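# Transfer 96-well plate from shaker S1 to nest N1

## Task

Take the 96-well plate off plate shaker S1 and set it into plate nest N1 so it lies level and is held by the nest's locators, with well A1 (the plate's clipped corner) at the nest corner labelled A1. It must stay there by itself, without the robot supporting it. At the end, open the gripper and withdraw the arm from the plate.

## Robot and tools

Robot and frame. Two arms, left_arm and right_arm, each ending in a two-finger gripper. All poses use one scene frame: origin on the table surface midway between the arms, +z up, +x outward over the table, left_arm on the +y side. The arm names say nothing about image left or right. The arm not needed may be parked out of the way; never let the arms bump or press on each other.

Gripper geometry. The fingers extend along the gripper's +z axis and close along its y axis. end_effector_position is the spot between the pads when shut; the tips stick out about 33 mm past it when shut and about 9 mm when wide open. Closing also pushes the tips roughly 24 mm farther from the arm, so keep that clearance over surfaces.

The row. Every motion command uses a row of 20 numbers: first left_arm x, y, z (metres), qw, qx, qy, qz (w first), then its gripper position, force_limit, speed; then the same ten for right_arm. Both arms are always included. x, y, z and the quaternion are an absolute target pose for that gripper's end_effector_position and orientation in the scene frame. The three gripper numbers lie in [-1, 1]: position +1 = open 140 mm, about -0.8 = pads touching, -1 = close until blocked; force_limit about 14 N at -1, 60 N at 0, 107 N at +1; speed of the pad gap about 30, 140, 250 mm/s at -1, 0, +1. Resending an arm's previous three gripper numbers leaves it unchanged (0 is a real command). To hold orientation, repeat one fixed quaternion rather than copying drifted reported ones. To keep an arm still, resend its last reported full pose.

execute_actions(actions): a list of actions; each action is a table of up to 15 rows, one row per 1/30 s step, the final row repeated if the table is short. An empty list just returns state and images. A target more than 0.6 m from the gripper's start position, along any of its own axes, gets the action refused for both arms; if the first action fails that check against the latest reported state, or any action is malformed, nothing runs. Each step the command is clipped to within 70 mm and 16 degrees of the measured pose, so far targets need several actions; position wins over orientation when both cannot be met.

move(target, speed, stop_force, blocking): target is one 20-number row. Each gripper travels a straight line toward its absolute pose, both finishing together in 0.5 to 10 s (cut off at 10 s). speed is m/s, 0.002 to 0.5, default 0.25; rotation limited to twice that in rad/s. Paths ignore obstacles and the other arm; grippers lag and can overshoot speed near full stretch. Finger numbers are applied at the start. stop_force (N, 20 to 80, shared by both arms, not allowed in the first 0.2 s) ends an arm's path when estimated push against its direction of travel rises by that amount; the arm then backs up two steps and holds. Use it only with slow moves and no rotation; pressing can still briefly exceed it. Omit it when lifting off something, or the arm may stop instantly. An arm whose target is within 1.5 mm and 0.5 degrees counts as still. blocking=false returns after 0.5 s while motion continues; it cannot combine with stop_force, and other motion commands are refused until wait or stop shows the end.

wait(seconds): 0 to 10, arms hold last command; returns early if a running move finishes. stop(): brakes a running move (needs stopping room; fingers continue). zoom_image(camera, region): camera is cam_high, cam_low, cam_left_wrist or cam_right_wrist; region [x0, y0, x1, y1] in pixels of that image, top-left origin, at most 504 by 504. finished_scene(scene): pass the current scene number once the plate rests unaided and the gripper has released and backed away; irreversible.

Reading results. The state line gives each gripper's position, quaternion and velocities; printed positions can be off at long reach. 'Hand target' lines show where the controller is driving each gripper. 'pose unreachable' means a clearance check altered that arm's command. The move line reports the ending: done, off_target, moving, held (last step blocked), fault, or contact (stop_force triggered; outranks the others), plus limits=paced (pose clipped) or limits=held (some steps blocked; the arm may then jump fast), and each gripper's distance from target. object_status: 0 moving, 1 blocked while opening, 2 blocked while closing (a grip), 3 at requested position or pads met. After closing with -1, confirm 2. To squeeze harder, raise force_limit and change position slightly (-1 to -0.98). position_measured is in counts: 3 open, 230 pads together.

Cameras: cam_high and cam_low are fixed (672x504), the wrist cameras are fisheye (504x504). Calibration matrices are supplied; results list any camera whose values changed.

Avoid. Arms are stiff: driving a target even slightly into a solid surface can trigger a stop. Contact torque reaching a joint's load limit (waist and shoulder 309, elbow 145, wrist joints 40.9 N m, held weight included) or any outside force of 144 N halts that arm for 10 s and drops the rest of the call. MOTOR HOT lines warn of overheating; an OVER-TEMPERATURE FAULT brakes the arm until cool. Occasional tugs on the held plate or pushes on loose items can occur. Do not drop, slam or shove the plate, and never let anything leave the table.

Each tool is called as name(argument=value, ...) on one line, values as JSON.

## Session

execute_actions(actions=[])

Scene clock: 0.00 s.
left_arm: end_effector_position=(+0.1638, +0.7692, +0.1830) position_measured=3 object_status=3 end_effector_quat_wxyz=(-0.036, +0.989, +0.138, +0.044) end_effector_velocity=(+0.000, -0.000, +0.000) end_effector_angular_velocity=(-0.000, -0.001, -0.001) | right_arm: end_effector_position=(+0.6792, -0.6043, +0.3227) position_measured=3 object_status=3 end_effector_quat_wxyz=(+0.001, +0.999, +0.043, +0.001) end_effector_velocity=(-0.000, +0.002, +0.000) end_effector_angular_velocity=(+0.001, -0.001, +0.003)
Joint positions: left_arm=[ 0.611 -0.425  2.369  0.041  1.09   1.776] | right_arm=[-0.054  0.163  1.605 -0.002  1.372  1.518]
Joint velocities: left_arm=[-0.001 -0.     0.    -0.001 -0.     0.001] | right_arm=[ 0.003 -0.    -0.     0.001 -0.    -0.   ]
Hand target (left_arm): +0.164, +0.769, +0.183; -0.036, +0.989, +0.138, +0.044
Hand target (right_arm): +0.679, -0.604, +0.323; +0.001, +0.999, +0.043, +0.001

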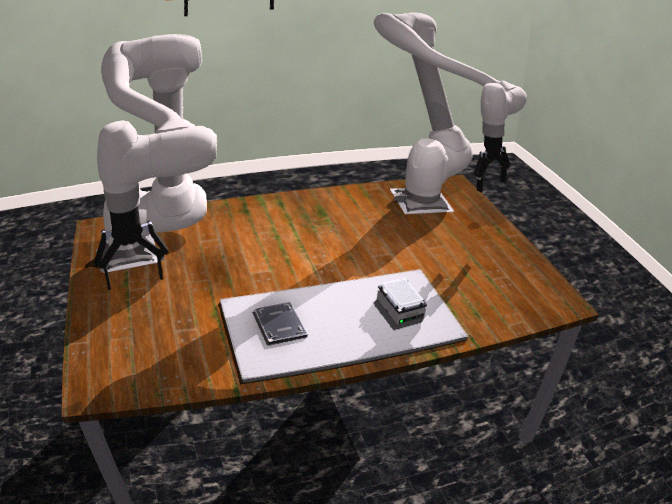

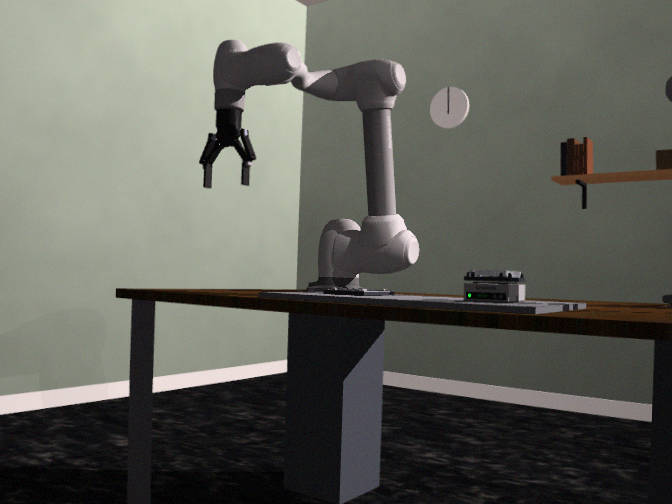

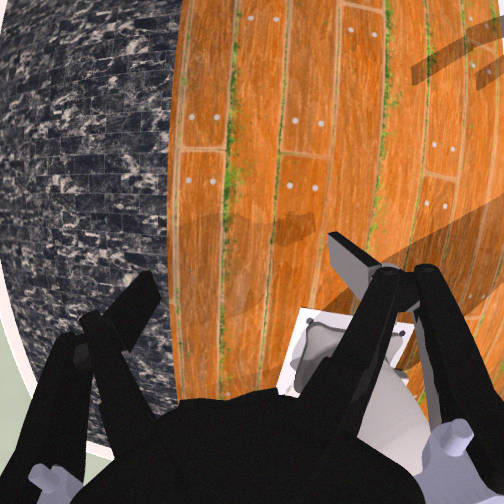

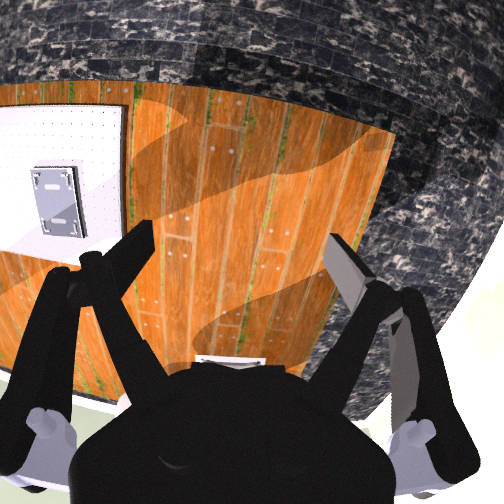

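zoom_image(camera="cam_high", region=[210,260,480,390])

zoom_image(camera="cam_low", region=[300,250,600,330])

Region (210, 260, 480, 390) of cam_high's 672x504 image, scaled by 1.867, with more detail than that image has; it fills the top 243 rows of this view, and the rest is white.

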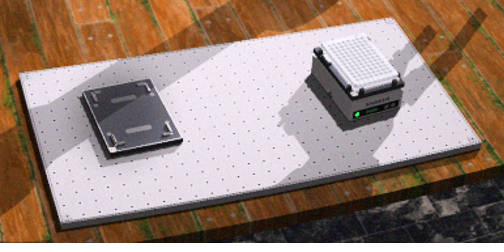

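Region (300, 250, 600, 330) of cam_low's 672x504 image, scaled by 1.680, with more detail than that image has; it fills the top 134 rows of this view, and the rest is white.

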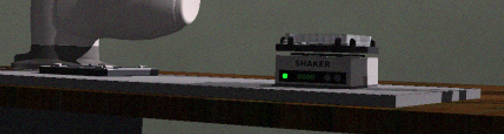

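move(target=[0.55,0.196,0.3,0,1,0,0,1,0,0,0.52,-0.18,0.3,0,1,0,0,1,0,0], speed=0.3)

action 0: the call puts the target (left_arm/x, left_arm/y, left_arm/z) 0.649 m from left_arm's end_effector_position in the last result along the gripper's own y axis as it stood there; a target may be at most 0.6 m away along each of those axes, so nothing of the call was run and nothing moved. Command a nearer target, and go on from there in a later call.

move(target=[0.53,0.25,0.3,0,1,0,0,1,0,0,0.52,-0.18,0.3,0,1,0,0,1,0,0], speed=0.3)

Scene clock: 15.20 s.
left_arm: end_effector_position=(+0.5297, +0.2513, +0.3000) position_measured=3 object_status=3 end_effector_quat_wxyz=(-0.002, +1.000, -0.000, -0.001) end_effector_velocity=(+0.000, -0.001, +0.000) end_effector_angular_velocity=(+0.000, -0.001, -0.001) | right_arm: end_effector_position=(+0.5205, -0.1794, +0.3001) position_measured=3 object_status=3 end_effector_quat_wxyz=(-0.001, +1.000, -0.000, -0.000) end_effector_velocity=(+0.001, -0.001, +0.000) end_effector_angular_velocity=(-0.000, +0.000, -0.001)
Joint positions: left_arm=[-0.441  0.24   1.551  0.002  1.353  1.018] | right_arm=[0.638 0.225 1.57  0.002 1.345 2.294]
Joint velocities: left_arm=[-0.001  0.001 -0.001  0.001 -0.    -0.   ] | right_arm=[-0.001 -0.    -0.    -0.     0.001  0.   ]
Hand target (left_arm): +0.530, +0.251, +0.300; -0.002, +1.000, -0.000, -0.001
Hand target (right_arm): +0.520, -0.179, +0.300; -0.001, +1.000, +0.000, -0.000
Off the commanded pose (left_arm): 0.001 m, 0 deg.
Off the commanded pose (right_arm): 0.001 m, 0 deg.
move: done
camera_calibration (this result's frames):
cam_left_wrist: T_world_to_cam=[[-0.189929, -0.981203, 0.0341645, 0.32401], [-0.919469, 0.189965, 0.344225, 0.34932], [-0.344245, 0.0339652, -0.938265, 0.630765], [0, 0, 0, 1]] pos_world=[0.599865, 0.230137, 0.460511]
cam_right_wrist: T_world_to_cam=[[0.0901755, -0.995616, 0.024854, -0.243814], [-0.892912, -0.0697698, 0.444792, 0.314453], [-0.441108, -0.0623019, -0.895289, 0.658696], [0, 0, 0, 1]] pos_world=[0.593321, -0.179768, 0.455916]

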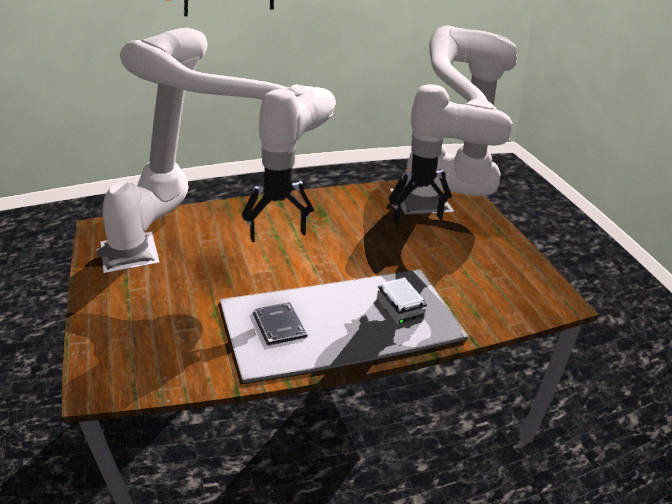

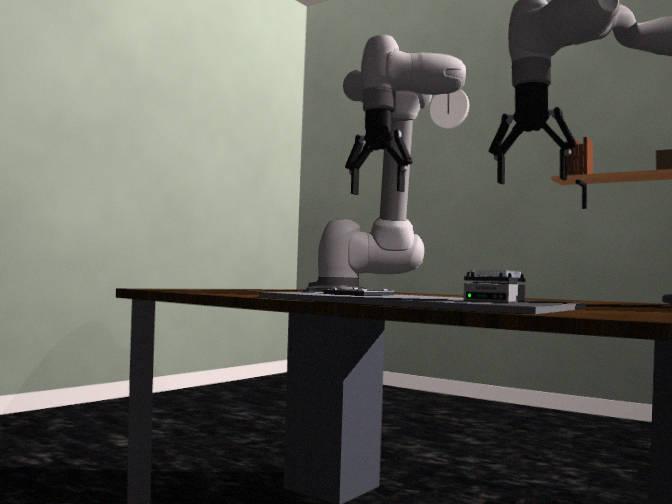

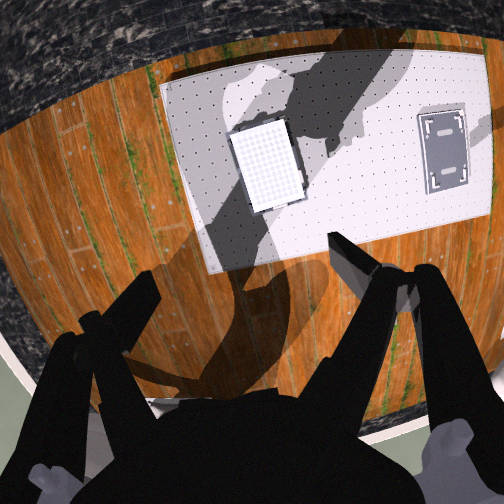

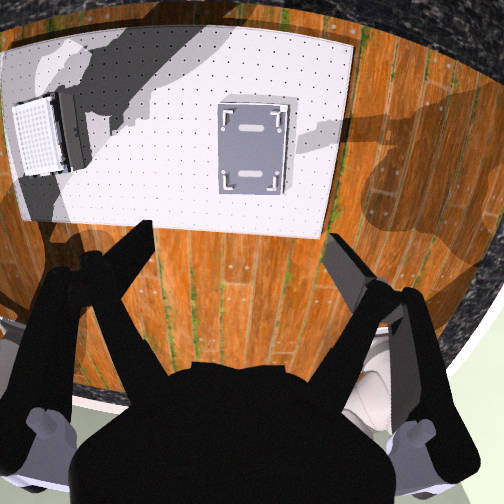

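zoom_image(camera="cam_left_wrist", region=[200,90,340,230])

zoom_image(camera="cam_right_wrist", region=[190,80,330,220])

Region (200, 90, 340, 230) of cam_left_wrist's 504x504 image, scaled by 3.600, with more detail than that image has.

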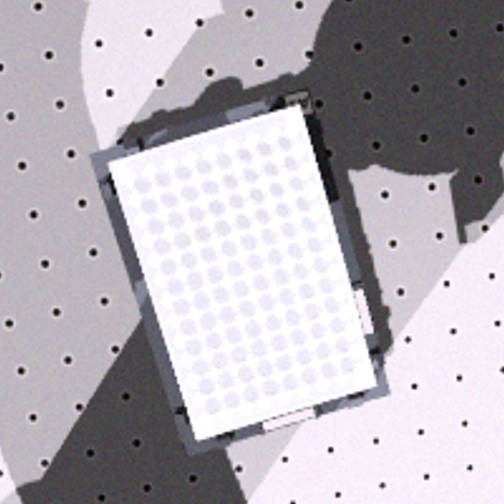

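Region (190, 80, 330, 220) of cam_right_wrist's 504x504 image, scaled by 3.600, with more detail than that image has.

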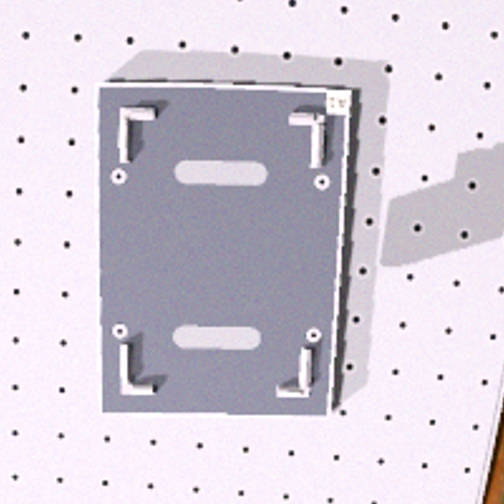

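move(target=[0.595,0.2,0.17,0,0.9992,0.039,0,1,0,0,0.3,-0.5,0.3,0,1,0,0,1,0,0], speed=0.3)

zoom_image(camera="cam_left_wrist", region=[100,150,404,454])

Scene clock: 26.20 s.
left_arm: end_effector_position=(+0.5949, +0.2001, +0.1700) position_measured=3 object_status=3 end_effector_quat_wxyz=(-0.000, +0.999, +0.039, +0.000) end_effector_velocity=(-0.000, +0.001, -0.000) end_effector_angular_velocity=(+0.001, +0.001, +0.001) | right_arm: end_effector_position=(+0.2998, -0.5001, +0.2994) position_measured=3 object_status=3 end_effector_quat_wxyz=(+0.001, +1.000, -0.000, +0.000) end_effector_velocity=(-0.001, -0.000, +0.000) end_effector_angular_velocity=(+0.000, +0.001, +0.000)
Joint positions: left_arm=[-0.452  0.428  1.535  0.     1.178  0.929] | right_arm=[ 0.339 -0.4    2.135 -0.001  1.406  1.996]
Joint velocities: left_arm=[ 0.     0.     0.     0.001  0.001 -0.001] | right_arm=[-0.001 -0.001  0.     0.001  0.002 -0.002]
Hand target (left_arm): +0.595, +0.200, +0.170; -0.000, +0.999, +0.039, +0.000
Hand target (right_arm): +0.300, -0.500, +0.299; +0.001, +1.000, -0.000, +0.000
Off the commanded pose (left_arm): 0.000 m, 0 deg.
Off the commanded pose (right_arm): 0.001 m, 0 deg.
move: done
camera_calibration (this result's frames):
cam_left_wrist: T_world_to_cam=[[-0.112596, -0.992942, 0.0372603, 0.24647], [-0.932045, 0.118539, 0.342405, 0.48573], [-0.344405, 0.00382508, -0.938813, 0.539204], [0, 0, 0, 1]] pos_world=[0.666178, 0.18509, 0.330711]
cam_right_wrist: T_world_to_cam=[[0.0901173, -0.995514, 0.0288211, -0.544238], [-0.893042, -0.0679635, 0.444811, 0.09622], [-0.440857, -0.0658236, -0.895161, 0.538911], [0, 0, 0, 1]] pos_world=[0.372556, -0.499784, 0.455298]

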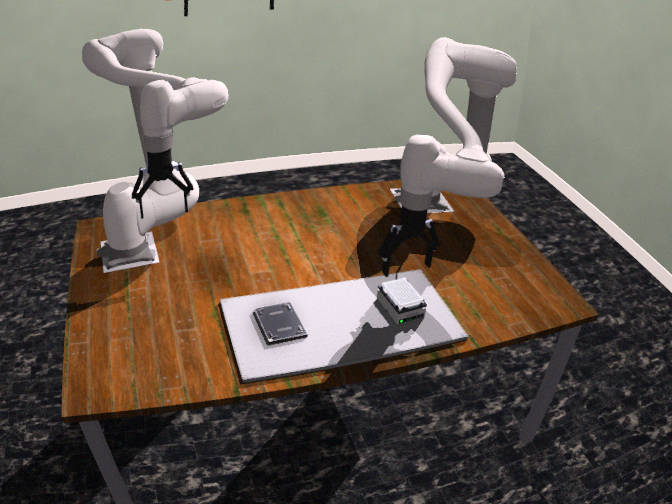

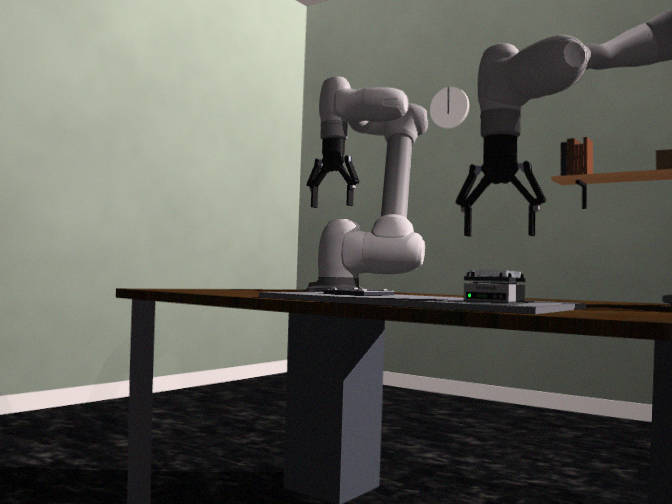

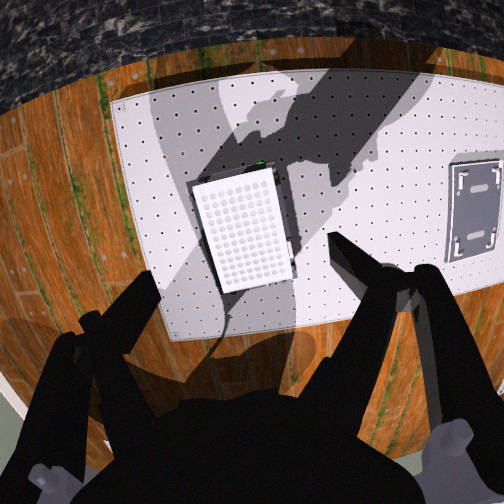

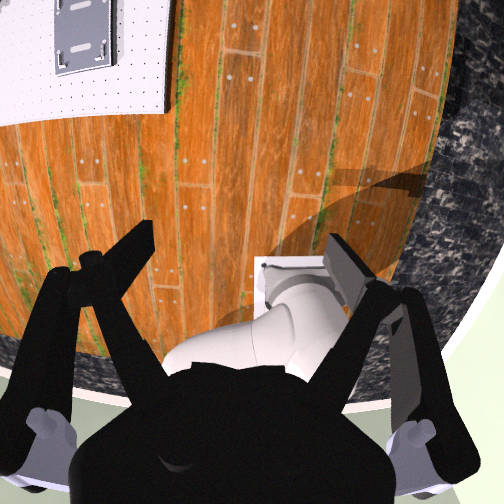

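Region (100, 150, 404, 454) of cam_left_wrist's 504x504 image, scaled by 1.658, with more detail than that image has.

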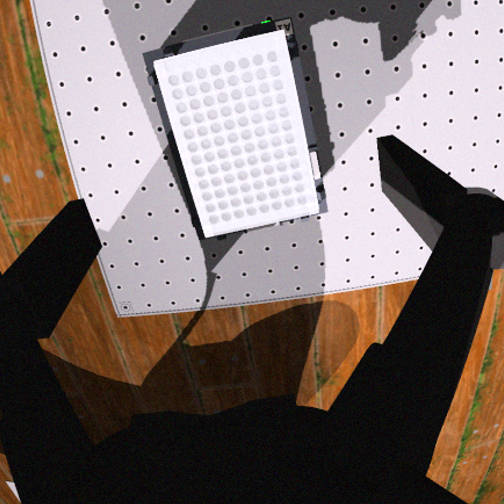

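move(target=[0.595,0.2,0.17,0,0.985,0.174,0,1,0,0,0.2998,-0.5001,0.2994,0,1,0,0,1,0,0])

Scene clock: 32.57 s.
left_arm: end_effector_position=(+0.5950, +0.2000, +0.1700) position_measured=3 object_status=3 end_effector_quat_wxyz=(+0.000, +0.985, +0.174, -0.000) end_effector_velocity=(-0.001, -0.000, -0.000) end_effector_angular_velocity=(+0.002, +0.001, +0.001) | right_arm: end_effector_position=(+0.2998, -0.5001, +0.2994) position_measured=3 object_status=3 end_effector_quat_wxyz=(+0.000, +1.000, -0.000, -0.000) end_effector_velocity=(+0.001, +0.000, +0.000) end_effector_angular_velocity=(+0.001, -0.002, -0.000)
Joint positions: left_arm=[-0.452  0.428  1.535 -0.     1.178  0.658] | right_arm=[ 0.338 -0.4    2.135 -0.     1.406  1.994]
Joint velocities: left_arm=[-0.001  0.     0.     0.001  0.002 -0.003] | right_arm=[-0.    -0.    -0.    -0.    -0.002  0.   ]
Hand target (left_arm): +0.595, +0.200, +0.170; +0.000, +0.985, +0.174, -0.000
Hand target (right_arm): +0.300, -0.500, +0.299; +0.000, +1.000, -0.000, +0.000
Off the commanded pose (left_arm): 0.000 m, 0 deg.
Off the commanded pose (right_arm): 0.000 m, 0 deg.
move: done
camera_calibration (this result's frames):
cam_left_wrist: T_world_to_cam=[[0.157791, -0.986762, 0.037463, 0.0842232], [-0.929689, -0.135663, 0.342454, 0.535357], [-0.332838, -0.0888649, -0.938787, 0.550875], [0, 0, 0, 1]] pos_world=[0.667778, 0.20469, 0.330664]
cam_right_wrist: T_world_to_cam=[[0.0901865, -0.995542, 0.0276075, -0.543955], [-0.892908, -0.0685486, 0.444991, 0.0958487], [-0.441115, -0.0647831, -0.895109, 0.539484], [0, 0, 0, 1]] pos_world=[0.372616, -0.50001, 0.455263]

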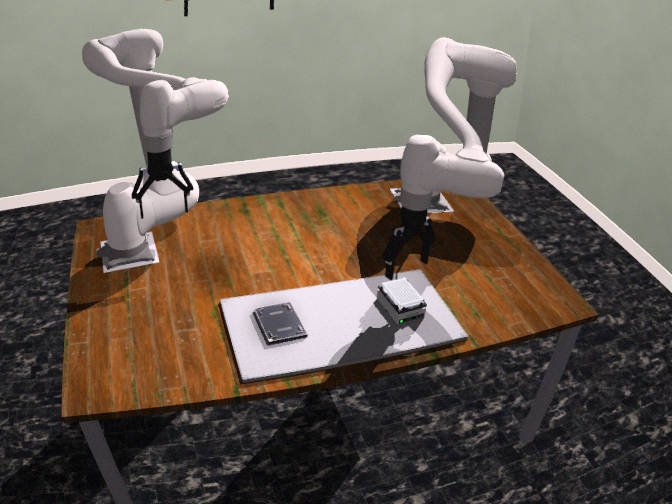

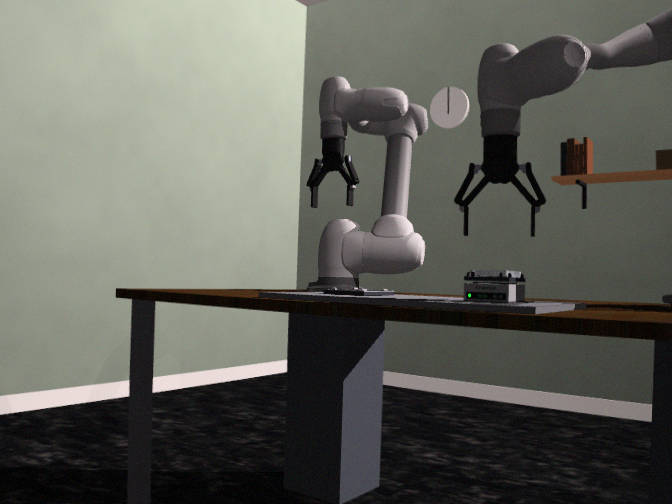

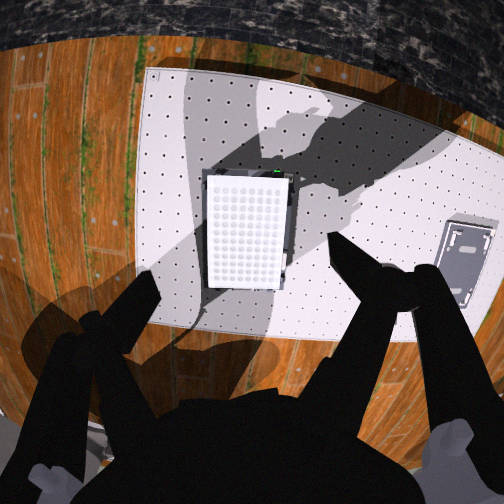

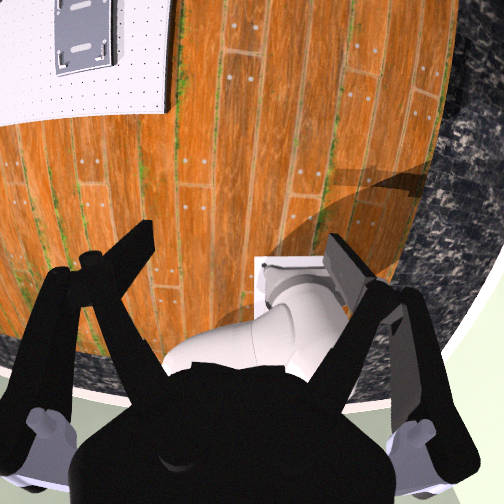

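move(target=[0.595,0.197,0.112,0,0.998,0.061,0,0.3,0,0,0.2998,-0.5001,0.2994,0,1,0,0,1,0,0], speed=0.1)

zoom_image(camera="cam_low", region=[420,200,580,320])

Scene clock: 42.83 s.
left_arm: end_effector_position=(+0.5950, +0.1971, +0.1121) position_measured=91 object_status=3 end_effector_quat_wxyz=(-0.000, +0.998, +0.061, +0.000) end_effector_velocity=(-0.000, -0.000, +0.000) end_effector_angular_velocity=(+0.002, -0.001, -0.004) | right_arm: end_effector_position=(+0.2998, -0.5001, +0.2994) position_measured=3 object_status=3 end_effector_quat_wxyz=(+0.000, +1.000, -0.000, -0.000) end_effector_velocity=(-0.000, -0.000, +0.000) end_effector_angular_velocity=(+0.000, -0.000, -0.000)
Joint positions: left_arm=[-0.455  0.47   1.586  0.     1.086  0.882] | right_arm=[ 0.338 -0.4    2.135  0.     1.406  1.994]
Joint velocities: left_arm=[-0.001 -0.     0.     0.002  0.     0.001] | right_arm=[-0. -0.  0.  0.  0.  0.]
Hand target (left_arm): +0.595, +0.197, +0.112; -0.000, +0.998, +0.061, +0.000
Hand target (right_arm): +0.300, -0.500, +0.299; +0.000, +1.000, -0.000, +0.000
Off the commanded pose (left_arm): 0.000 m, 0 deg.
Off the commanded pose (right_arm): 0.000 m, 0 deg.
move: done
camera_calibration (this result's frames):
cam_left_wrist: T_world_to_cam=[[-0.0689382, -0.996931, 0.0371011, 0.220467], [-0.936384, 0.0774908, 0.342316, 0.516721], [-0.344141, -0.0111422, -0.938852, 0.487613], [0, 0, 0, 1]] pos_world=[0.666855, 0.185183, 0.272735]
cam_right_wrist: T_world_to_cam=[[0.0901865, -0.995543, 0.0275853, -0.543943], [-0.892927, -0.0685614, 0.444951, 0.0958737], [-0.441077, -0.0647602, -0.89513, 0.539497], [0, 0, 0, 1]] pos_world=[0.372624, -0.500007, 0.455266]

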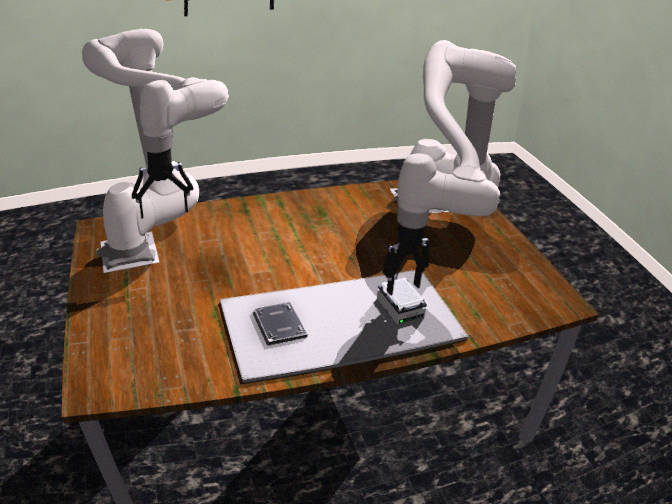

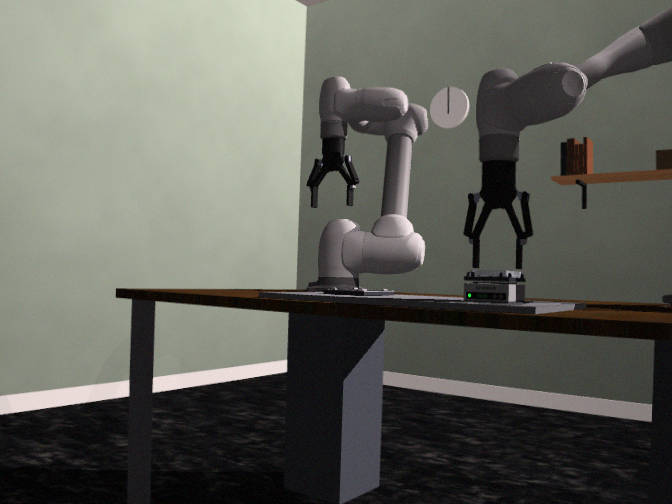

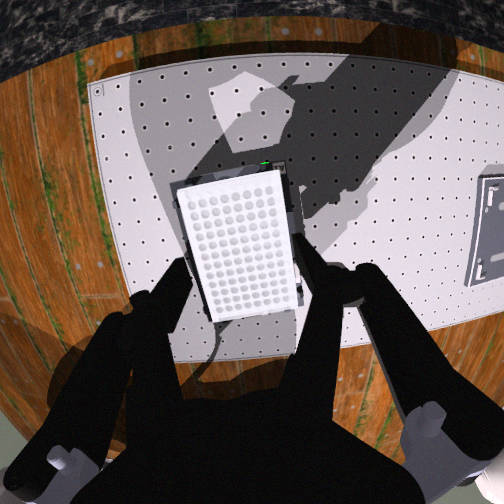

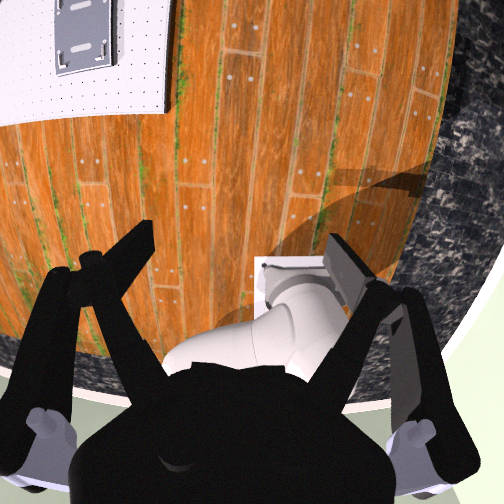

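Region (420, 200, 580, 320) of cam_low's 672x504 image, scaled by 3.150, with more detail than that image has; it fills the top 378 rows of this view, and the rest is white.

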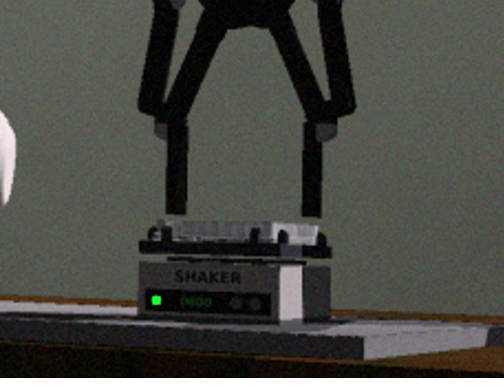

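move(target=[0.595,0.197,0.099,0,0.998,0.061,0,0.3,0,0,0.2998,-0.5001,0.2994,0,1,0,0,1,0,0], speed=0.04)

move(target=[0.595,0.197,0.099,0,0.998,0.061,0,-1,-0.3,-0.5,0.2998,-0.5001,0.2994,0,1,0,0,1,0,0])

move(target=[0.595,0.197,0.15,0,0.998,0.061,0,-1,-0.3,-0.5,0.2998,-0.5001,0.2994,0,1,0,0,1,0,0], speed=0.06)

move(target=[0.576,-0.187,0.12,0,0.9992,0.039,0,-1,-0.3,-0.5,0.2998,-0.5001,0.2994,0,1,0,0,1,0,0], speed=0.2)

zoom_image(camera="cam_high", region=[220,250,360,355])

zoom_image(camera="cam_left_wrist", region=[120,100,400,380])

Scene clock: 52.97 s.
left_arm: end_effector_position=(+0.5950, +0.1970, +0.0990) position_measured=91 object_status=3 end_effector_quat_wxyz=(+0.000, +0.998, +0.061, +0.000) end_effector_velocity=(-0.000, -0.000, -0.000) end_effector_angular_velocity=(-0.000, -0.000, +0.001) | right_arm: end_effector_position=(+0.2998, -0.5001, +0.2994) position_measured=3 object_status=3 end_effector_quat_wxyz=(+0.000, +1.000, -0.000, -0.000) end_effector_velocity=(+0.000, -0.000, -0.000) end_effector_angular_velocity=(-0.000, -0.000, -0.001)
Joint positions: left_arm=[-0.455  0.48   1.596  0.     1.065  0.882] | right_arm=[ 0.338 -0.4    2.135  0.     1.406  1.994]
Joint velocities: left_arm=[-0.    -0.     0.001 -0.    -0.001 -0.001] | right_arm=[-0.001  0.     0.    -0.    -0.001  0.   ]
Hand target (left_arm): +0.595, +0.197, +0.099; -0.000, +0.998, +0.061, +0.000
Hand target (right_arm): +0.300, -0.500, +0.299; -0.000, +1.000, -0.000, +0.000
Off the commanded pose (left_arm): 0.000 m, 0 deg.
Off the commanded pose (right_arm): 0.000 m, 0 deg.
move: done
camera_calibration (this result's frames):
cam_left_wrist: T_world_to_cam=[[-0.0689286, -0.996923, 0.0373335, 0.220833], [-0.936334, 0.0775632, 0.342437, 0.521153], [-0.344279, -0.0113529, -0.938799, 0.475507], [0, 0, 0, 1]] pos_world=[0.666902, 0.18513, 0.259699]
cam_right_wrist: T_world_to_cam=[[0.0901866, -0.995543, 0.0275853, -0.543943], [-0.892927, -0.0685616, 0.444951, 0.0958738], [-0.441077, -0.0647602, -0.89513, 0.539497], [0, 0, 0, 1]] pos_world=[0.372624, -0.500007, 0.455266]

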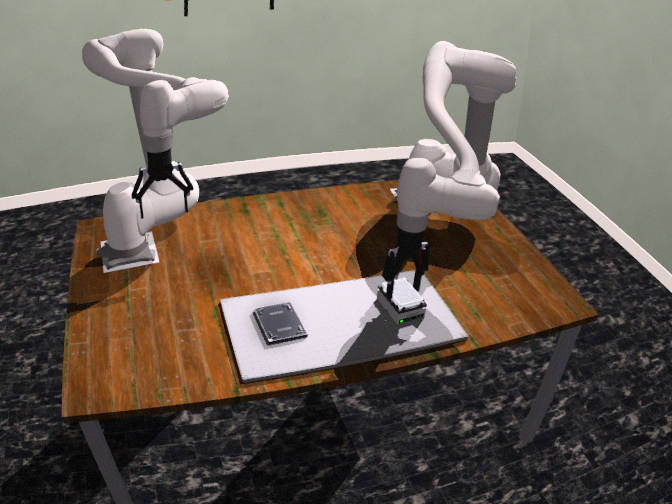

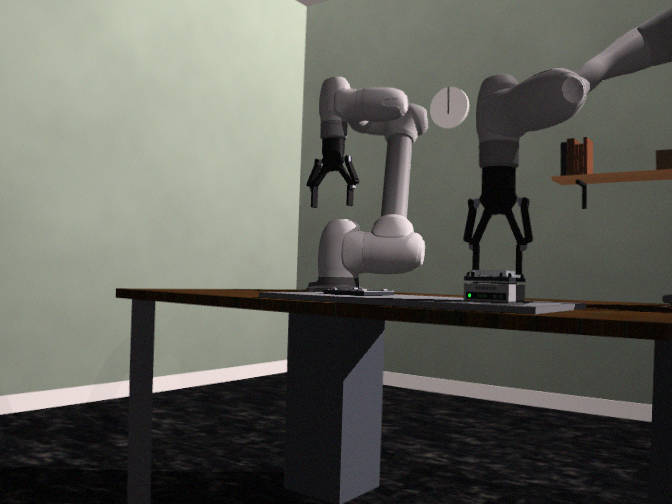

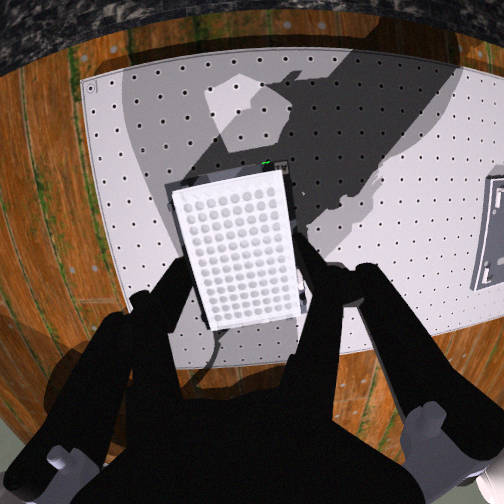

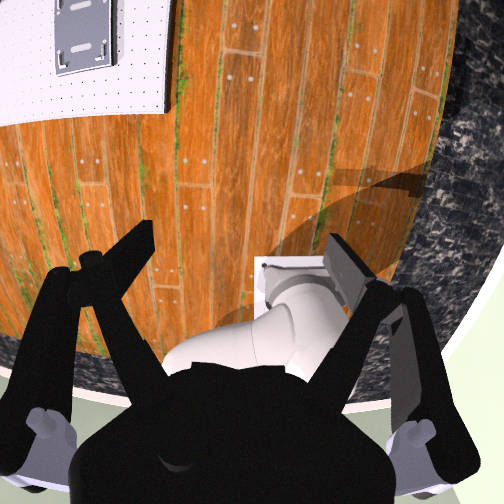

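Scene clock: 53.67 s.
left_arm: end_effector_position=(+0.5950, +0.1970, +0.0990) position_measured=108 object_status=2 end_effector_quat_wxyz=(+0.000, +0.998, +0.061, +0.000) end_effector_velocity=(-0.000, -0.000, -0.000) end_effector_angular_velocity=(+0.000, -0.000, -0.001) | right_arm: end_effector_position=(+0.2998, -0.5001, +0.2994) position_measured=3 object_status=3 end_effector_quat_wxyz=(+0.000, +1.000, -0.000, -0.000) end_effector_velocity=(-0.000, -0.000, +0.000) end_effector_angular_velocity=(-0.000, -0.000, +0.000)
Joint positions: left_arm=[-0.455  0.48   1.596 -0.     1.065  0.882] | right_arm=[ 0.338 -0.4    2.135  0.     1.406  1.994]
Joint velocities: left_arm=[-0.001  0.     0.     0.001 -0.001 -0.   ] | right_arm=[-0.    -0.001  0.    -0.     0.    -0.   ]
Hand target (left_arm): +0.595, +0.197, +0.099; +0.000, +0.998, +0.061, +0.000
Hand target (right_arm): +0.300, -0.500, +0.299; -0.000, +1.000, -0.000, +0.000
Off the commanded pose (left_arm): 0.000 m, 0 deg.
Off the commanded pose (right_arm): 0.000 m, 0 deg.
move: done
camera_calibration (this result's frames):
cam_left_wrist: T_world_to_cam=[[-0.0689401, -0.996919, 0.0374042, 0.22081], [-0.93635, 0.0775978, 0.342385, 0.52118], [-0.344232, -0.0114194, -0.938815, 0.475493], [0, 0, 0, 1]] pos_world=[0.66691, 0.185117, 0.259697]
cam_right_wrist: T_world_to_cam=[[0.0901866, -0.995543, 0.0275852, -0.543943], [-0.892927, -0.0685615, 0.444951, 0.0958739], [-0.441076, -0.0647602, -0.89513, 0.539497], [0, 0, 0, 1]] pos_world=[0.372624, -0.500007, 0.455266]

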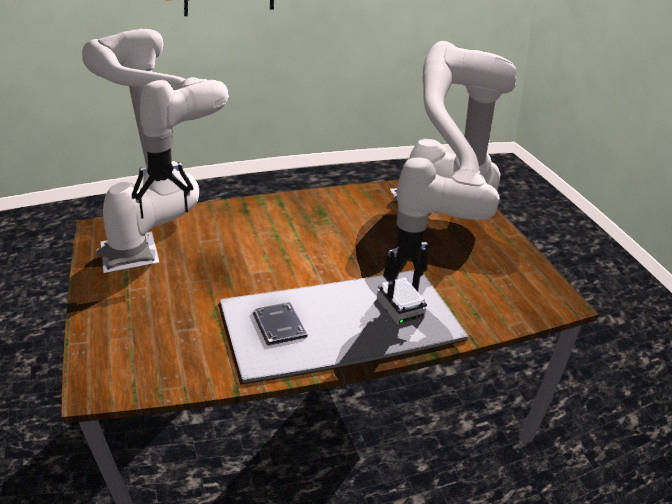

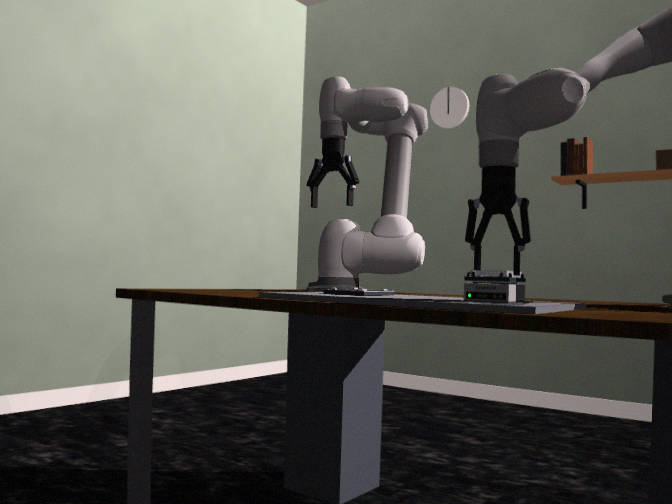

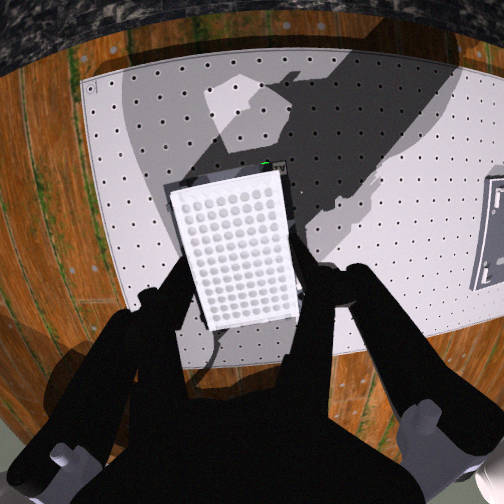

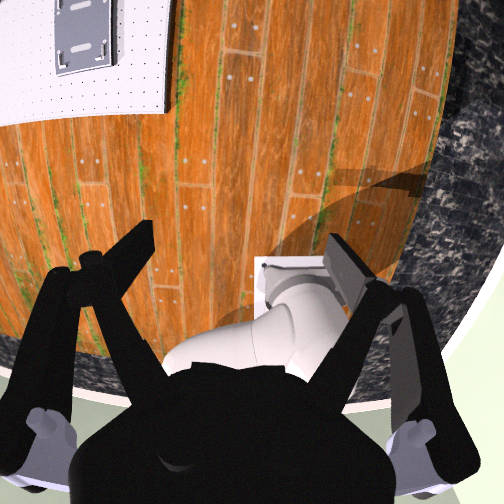

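Scene clock: 54.83 s.
left_arm: end_effector_position=(+0.5950, +0.1970, +0.1499) position_measured=109 object_status=2 end_effector_quat_wxyz=(+0.000, +0.998, +0.061, -0.000) end_effector_velocity=(+0.000, +0.000, +0.001) end_effector_angular_velocity=(-0.001, -0.000, -0.000) | right_arm: end_effector_position=(+0.2998, -0.5001, +0.2994) position_measured=3 object_status=3 end_effector_quat_wxyz=(+0.000, +1.000, +0.000, -0.000) end_effector_velocity=(+0.000, +0.000, +0.000) end_effector_angular_velocity=(-0.000, +0.000, -0.000)
Joint positions: left_arm=[-0.455  0.444  1.551 -0.     1.147  0.882] | right_arm=[ 0.338 -0.4    2.135  0.     1.406  1.994]
Joint velocities: left_arm=[ 0.    -0.001 -0.001 -0.001  0.001  0.001] | right_arm=[-0.  0. -0.  0.  0.  0.]
Hand target (left_arm): +0.595, +0.197, +0.150; +0.000, +0.998, +0.061, -0.000
Hand target (right_arm): +0.300, -0.500, +0.299; -0.000, +1.000, -0.000, +0.000
Off the commanded pose (left_arm): 0.000 m, 0 deg.
Off the commanded pose (right_arm): 0.000 m, 0 deg.
move: done
camera_calibration (this result's frames):
cam_left_wrist: T_world_to_cam=[[-0.0690498, -0.996914, 0.037357, 0.218946], [-0.936302, 0.0776859, 0.342496, 0.503733], [-0.344341, -0.0113281, -0.938776, 0.523337], [0, 0, 0, 1]] pos_world=[0.666971, 0.185065, 0.310591]
cam_right_wrist: T_world_to_cam=[[0.0901867, -0.995543, 0.0275851, -0.543943], [-0.892927, -0.0685617, 0.444951, 0.0958737], [-0.441077, -0.0647601, -0.89513, 0.539497], [0, 0, 0, 1]] pos_world=[0.372624, -0.500007, 0.455266]

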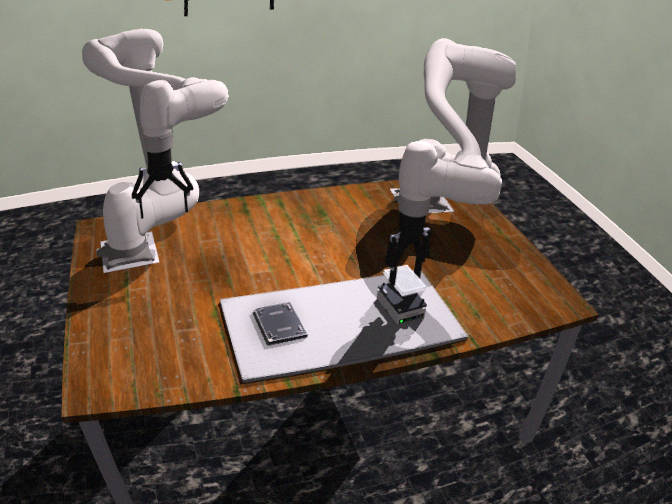

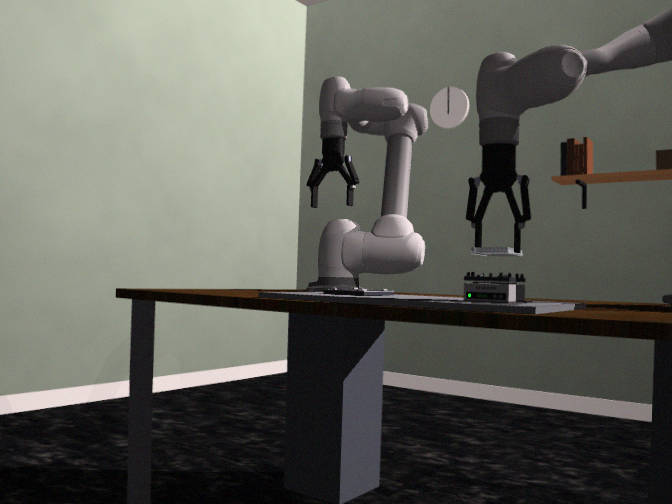

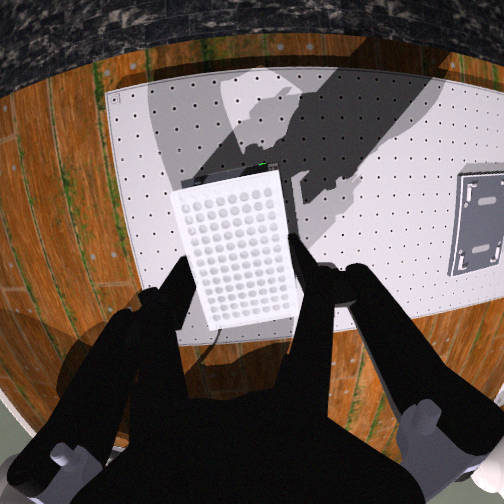

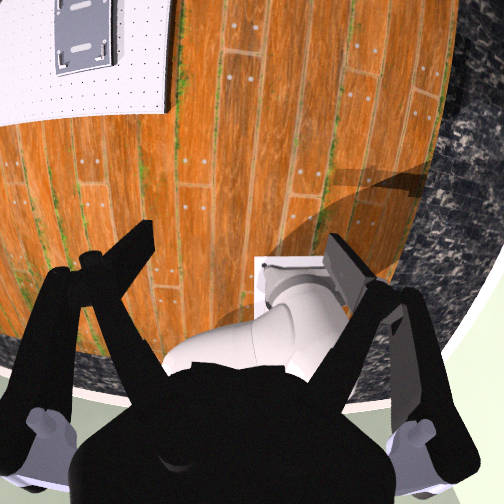

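Scene clock: 57.17 s.
left_arm: end_effector_position=(+0.5763, -0.1866, +0.1199) position_measured=109 object_status=2 end_effector_quat_wxyz=(-0.001, +0.999, +0.039, +0.000) end_effector_velocity=(+0.001, -0.001, +0.000) end_effector_angular_velocity=(-0.002, -0.002, +0.003) | right_arm: end_effector_position=(+0.2998, -0.5001, +0.2994) position_measured=3 object_status=3 end_effector_quat_wxyz=(+0.000, +1.000, -0.000, -0.000) end_effector_velocity=(-0.000, +0.000, -0.000) end_effector_angular_velocity=(-0.000, +0.001, +0.001)
Joint positions: left_arm=[-0.79   0.843  0.93   0.001  1.369  0.591] | right_arm=[ 0.338 -0.4    2.135  0.     1.406  1.994]
Joint velocities: left_arm=[-0.     0.001 -0.003  0.    -0.001 -0.003] | right_arm=[0.001 0.    0.    0.    0.001 0.   ]
Hand target (left_arm): +0.576, -0.187, +0.120; -0.001, +0.999, +0.039, +0.000
Hand target (right_arm): +0.300, -0.500, +0.299; -0.000, +1.000, -0.000, +0.000
Off the commanded pose (left_arm): 0.000 m, 0 deg.
Off the commanded pose (right_arm): 0.000 m, 0 deg.
move: done
camera_calibration (this result's frames):
cam_left_wrist: T_world_to_cam=[[-0.113046, -0.992928, 0.0362632, -0.137406], [-0.932125, 0.11862, 0.342159, 0.531549], [-0.344041, 0.004878, -0.938942, 0.487237], [0, 0, 0, 1]] pos_world=[0.647566, -0.201863, 0.280596]
cam_right_wrist: T_world_to_cam=[[0.0901867, -0.995543, 0.0275853, -0.543943], [-0.892927, -0.0685616, 0.444951, 0.0958738], [-0.441076, -0.0647603, -0.89513, 0.539497], [0, 0, 0, 1]] pos_world=[0.372624, -0.500007, 0.455266]

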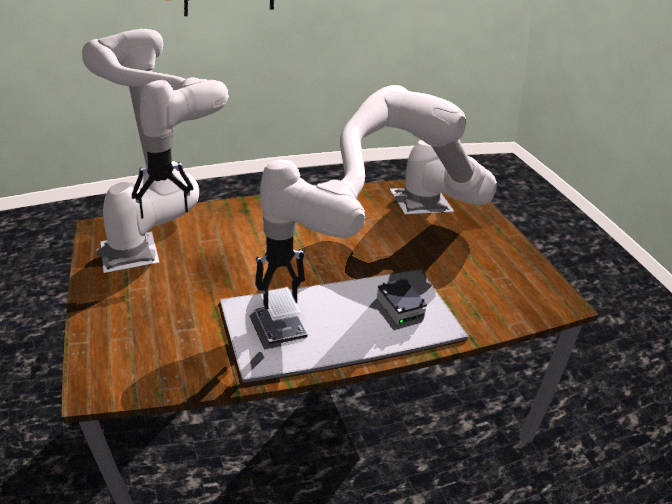

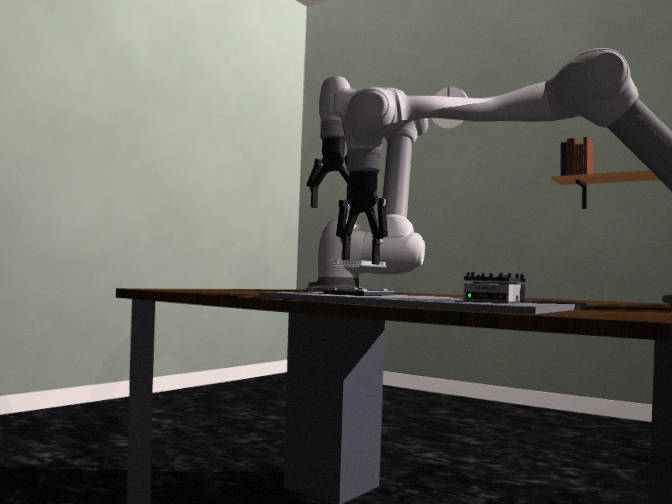

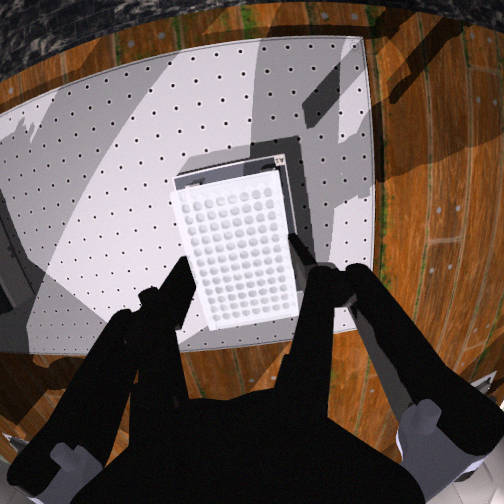

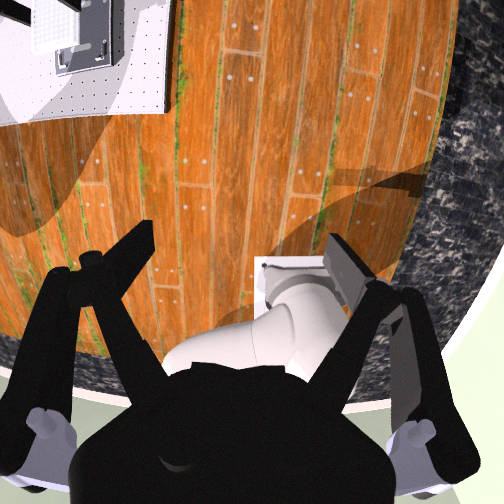

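Region (220, 250, 360, 355) of cam_high's 672x504 image, scaled by 3.600, with more detail than that image has; it fills the top 378 rows of this view, and the rest is white.

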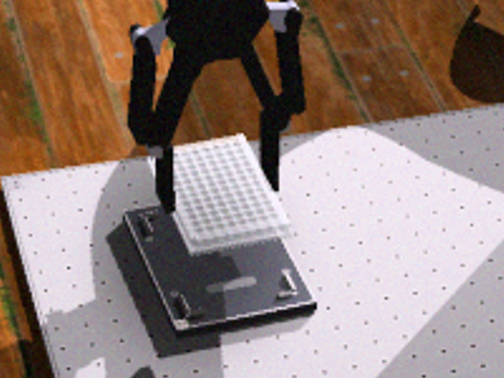

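Region (120, 100, 400, 380) of cam_left_wrist's 504x504 image, scaled by 1.800, with more detail than that image has.

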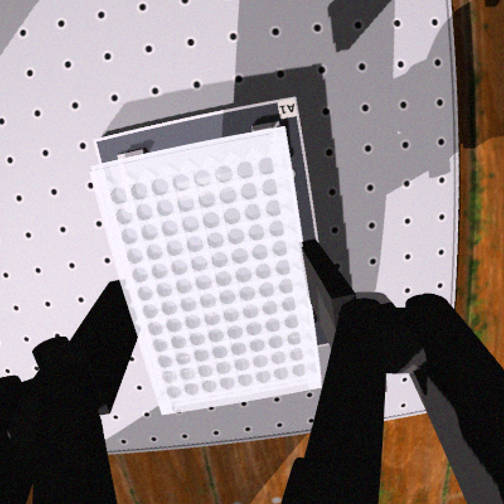

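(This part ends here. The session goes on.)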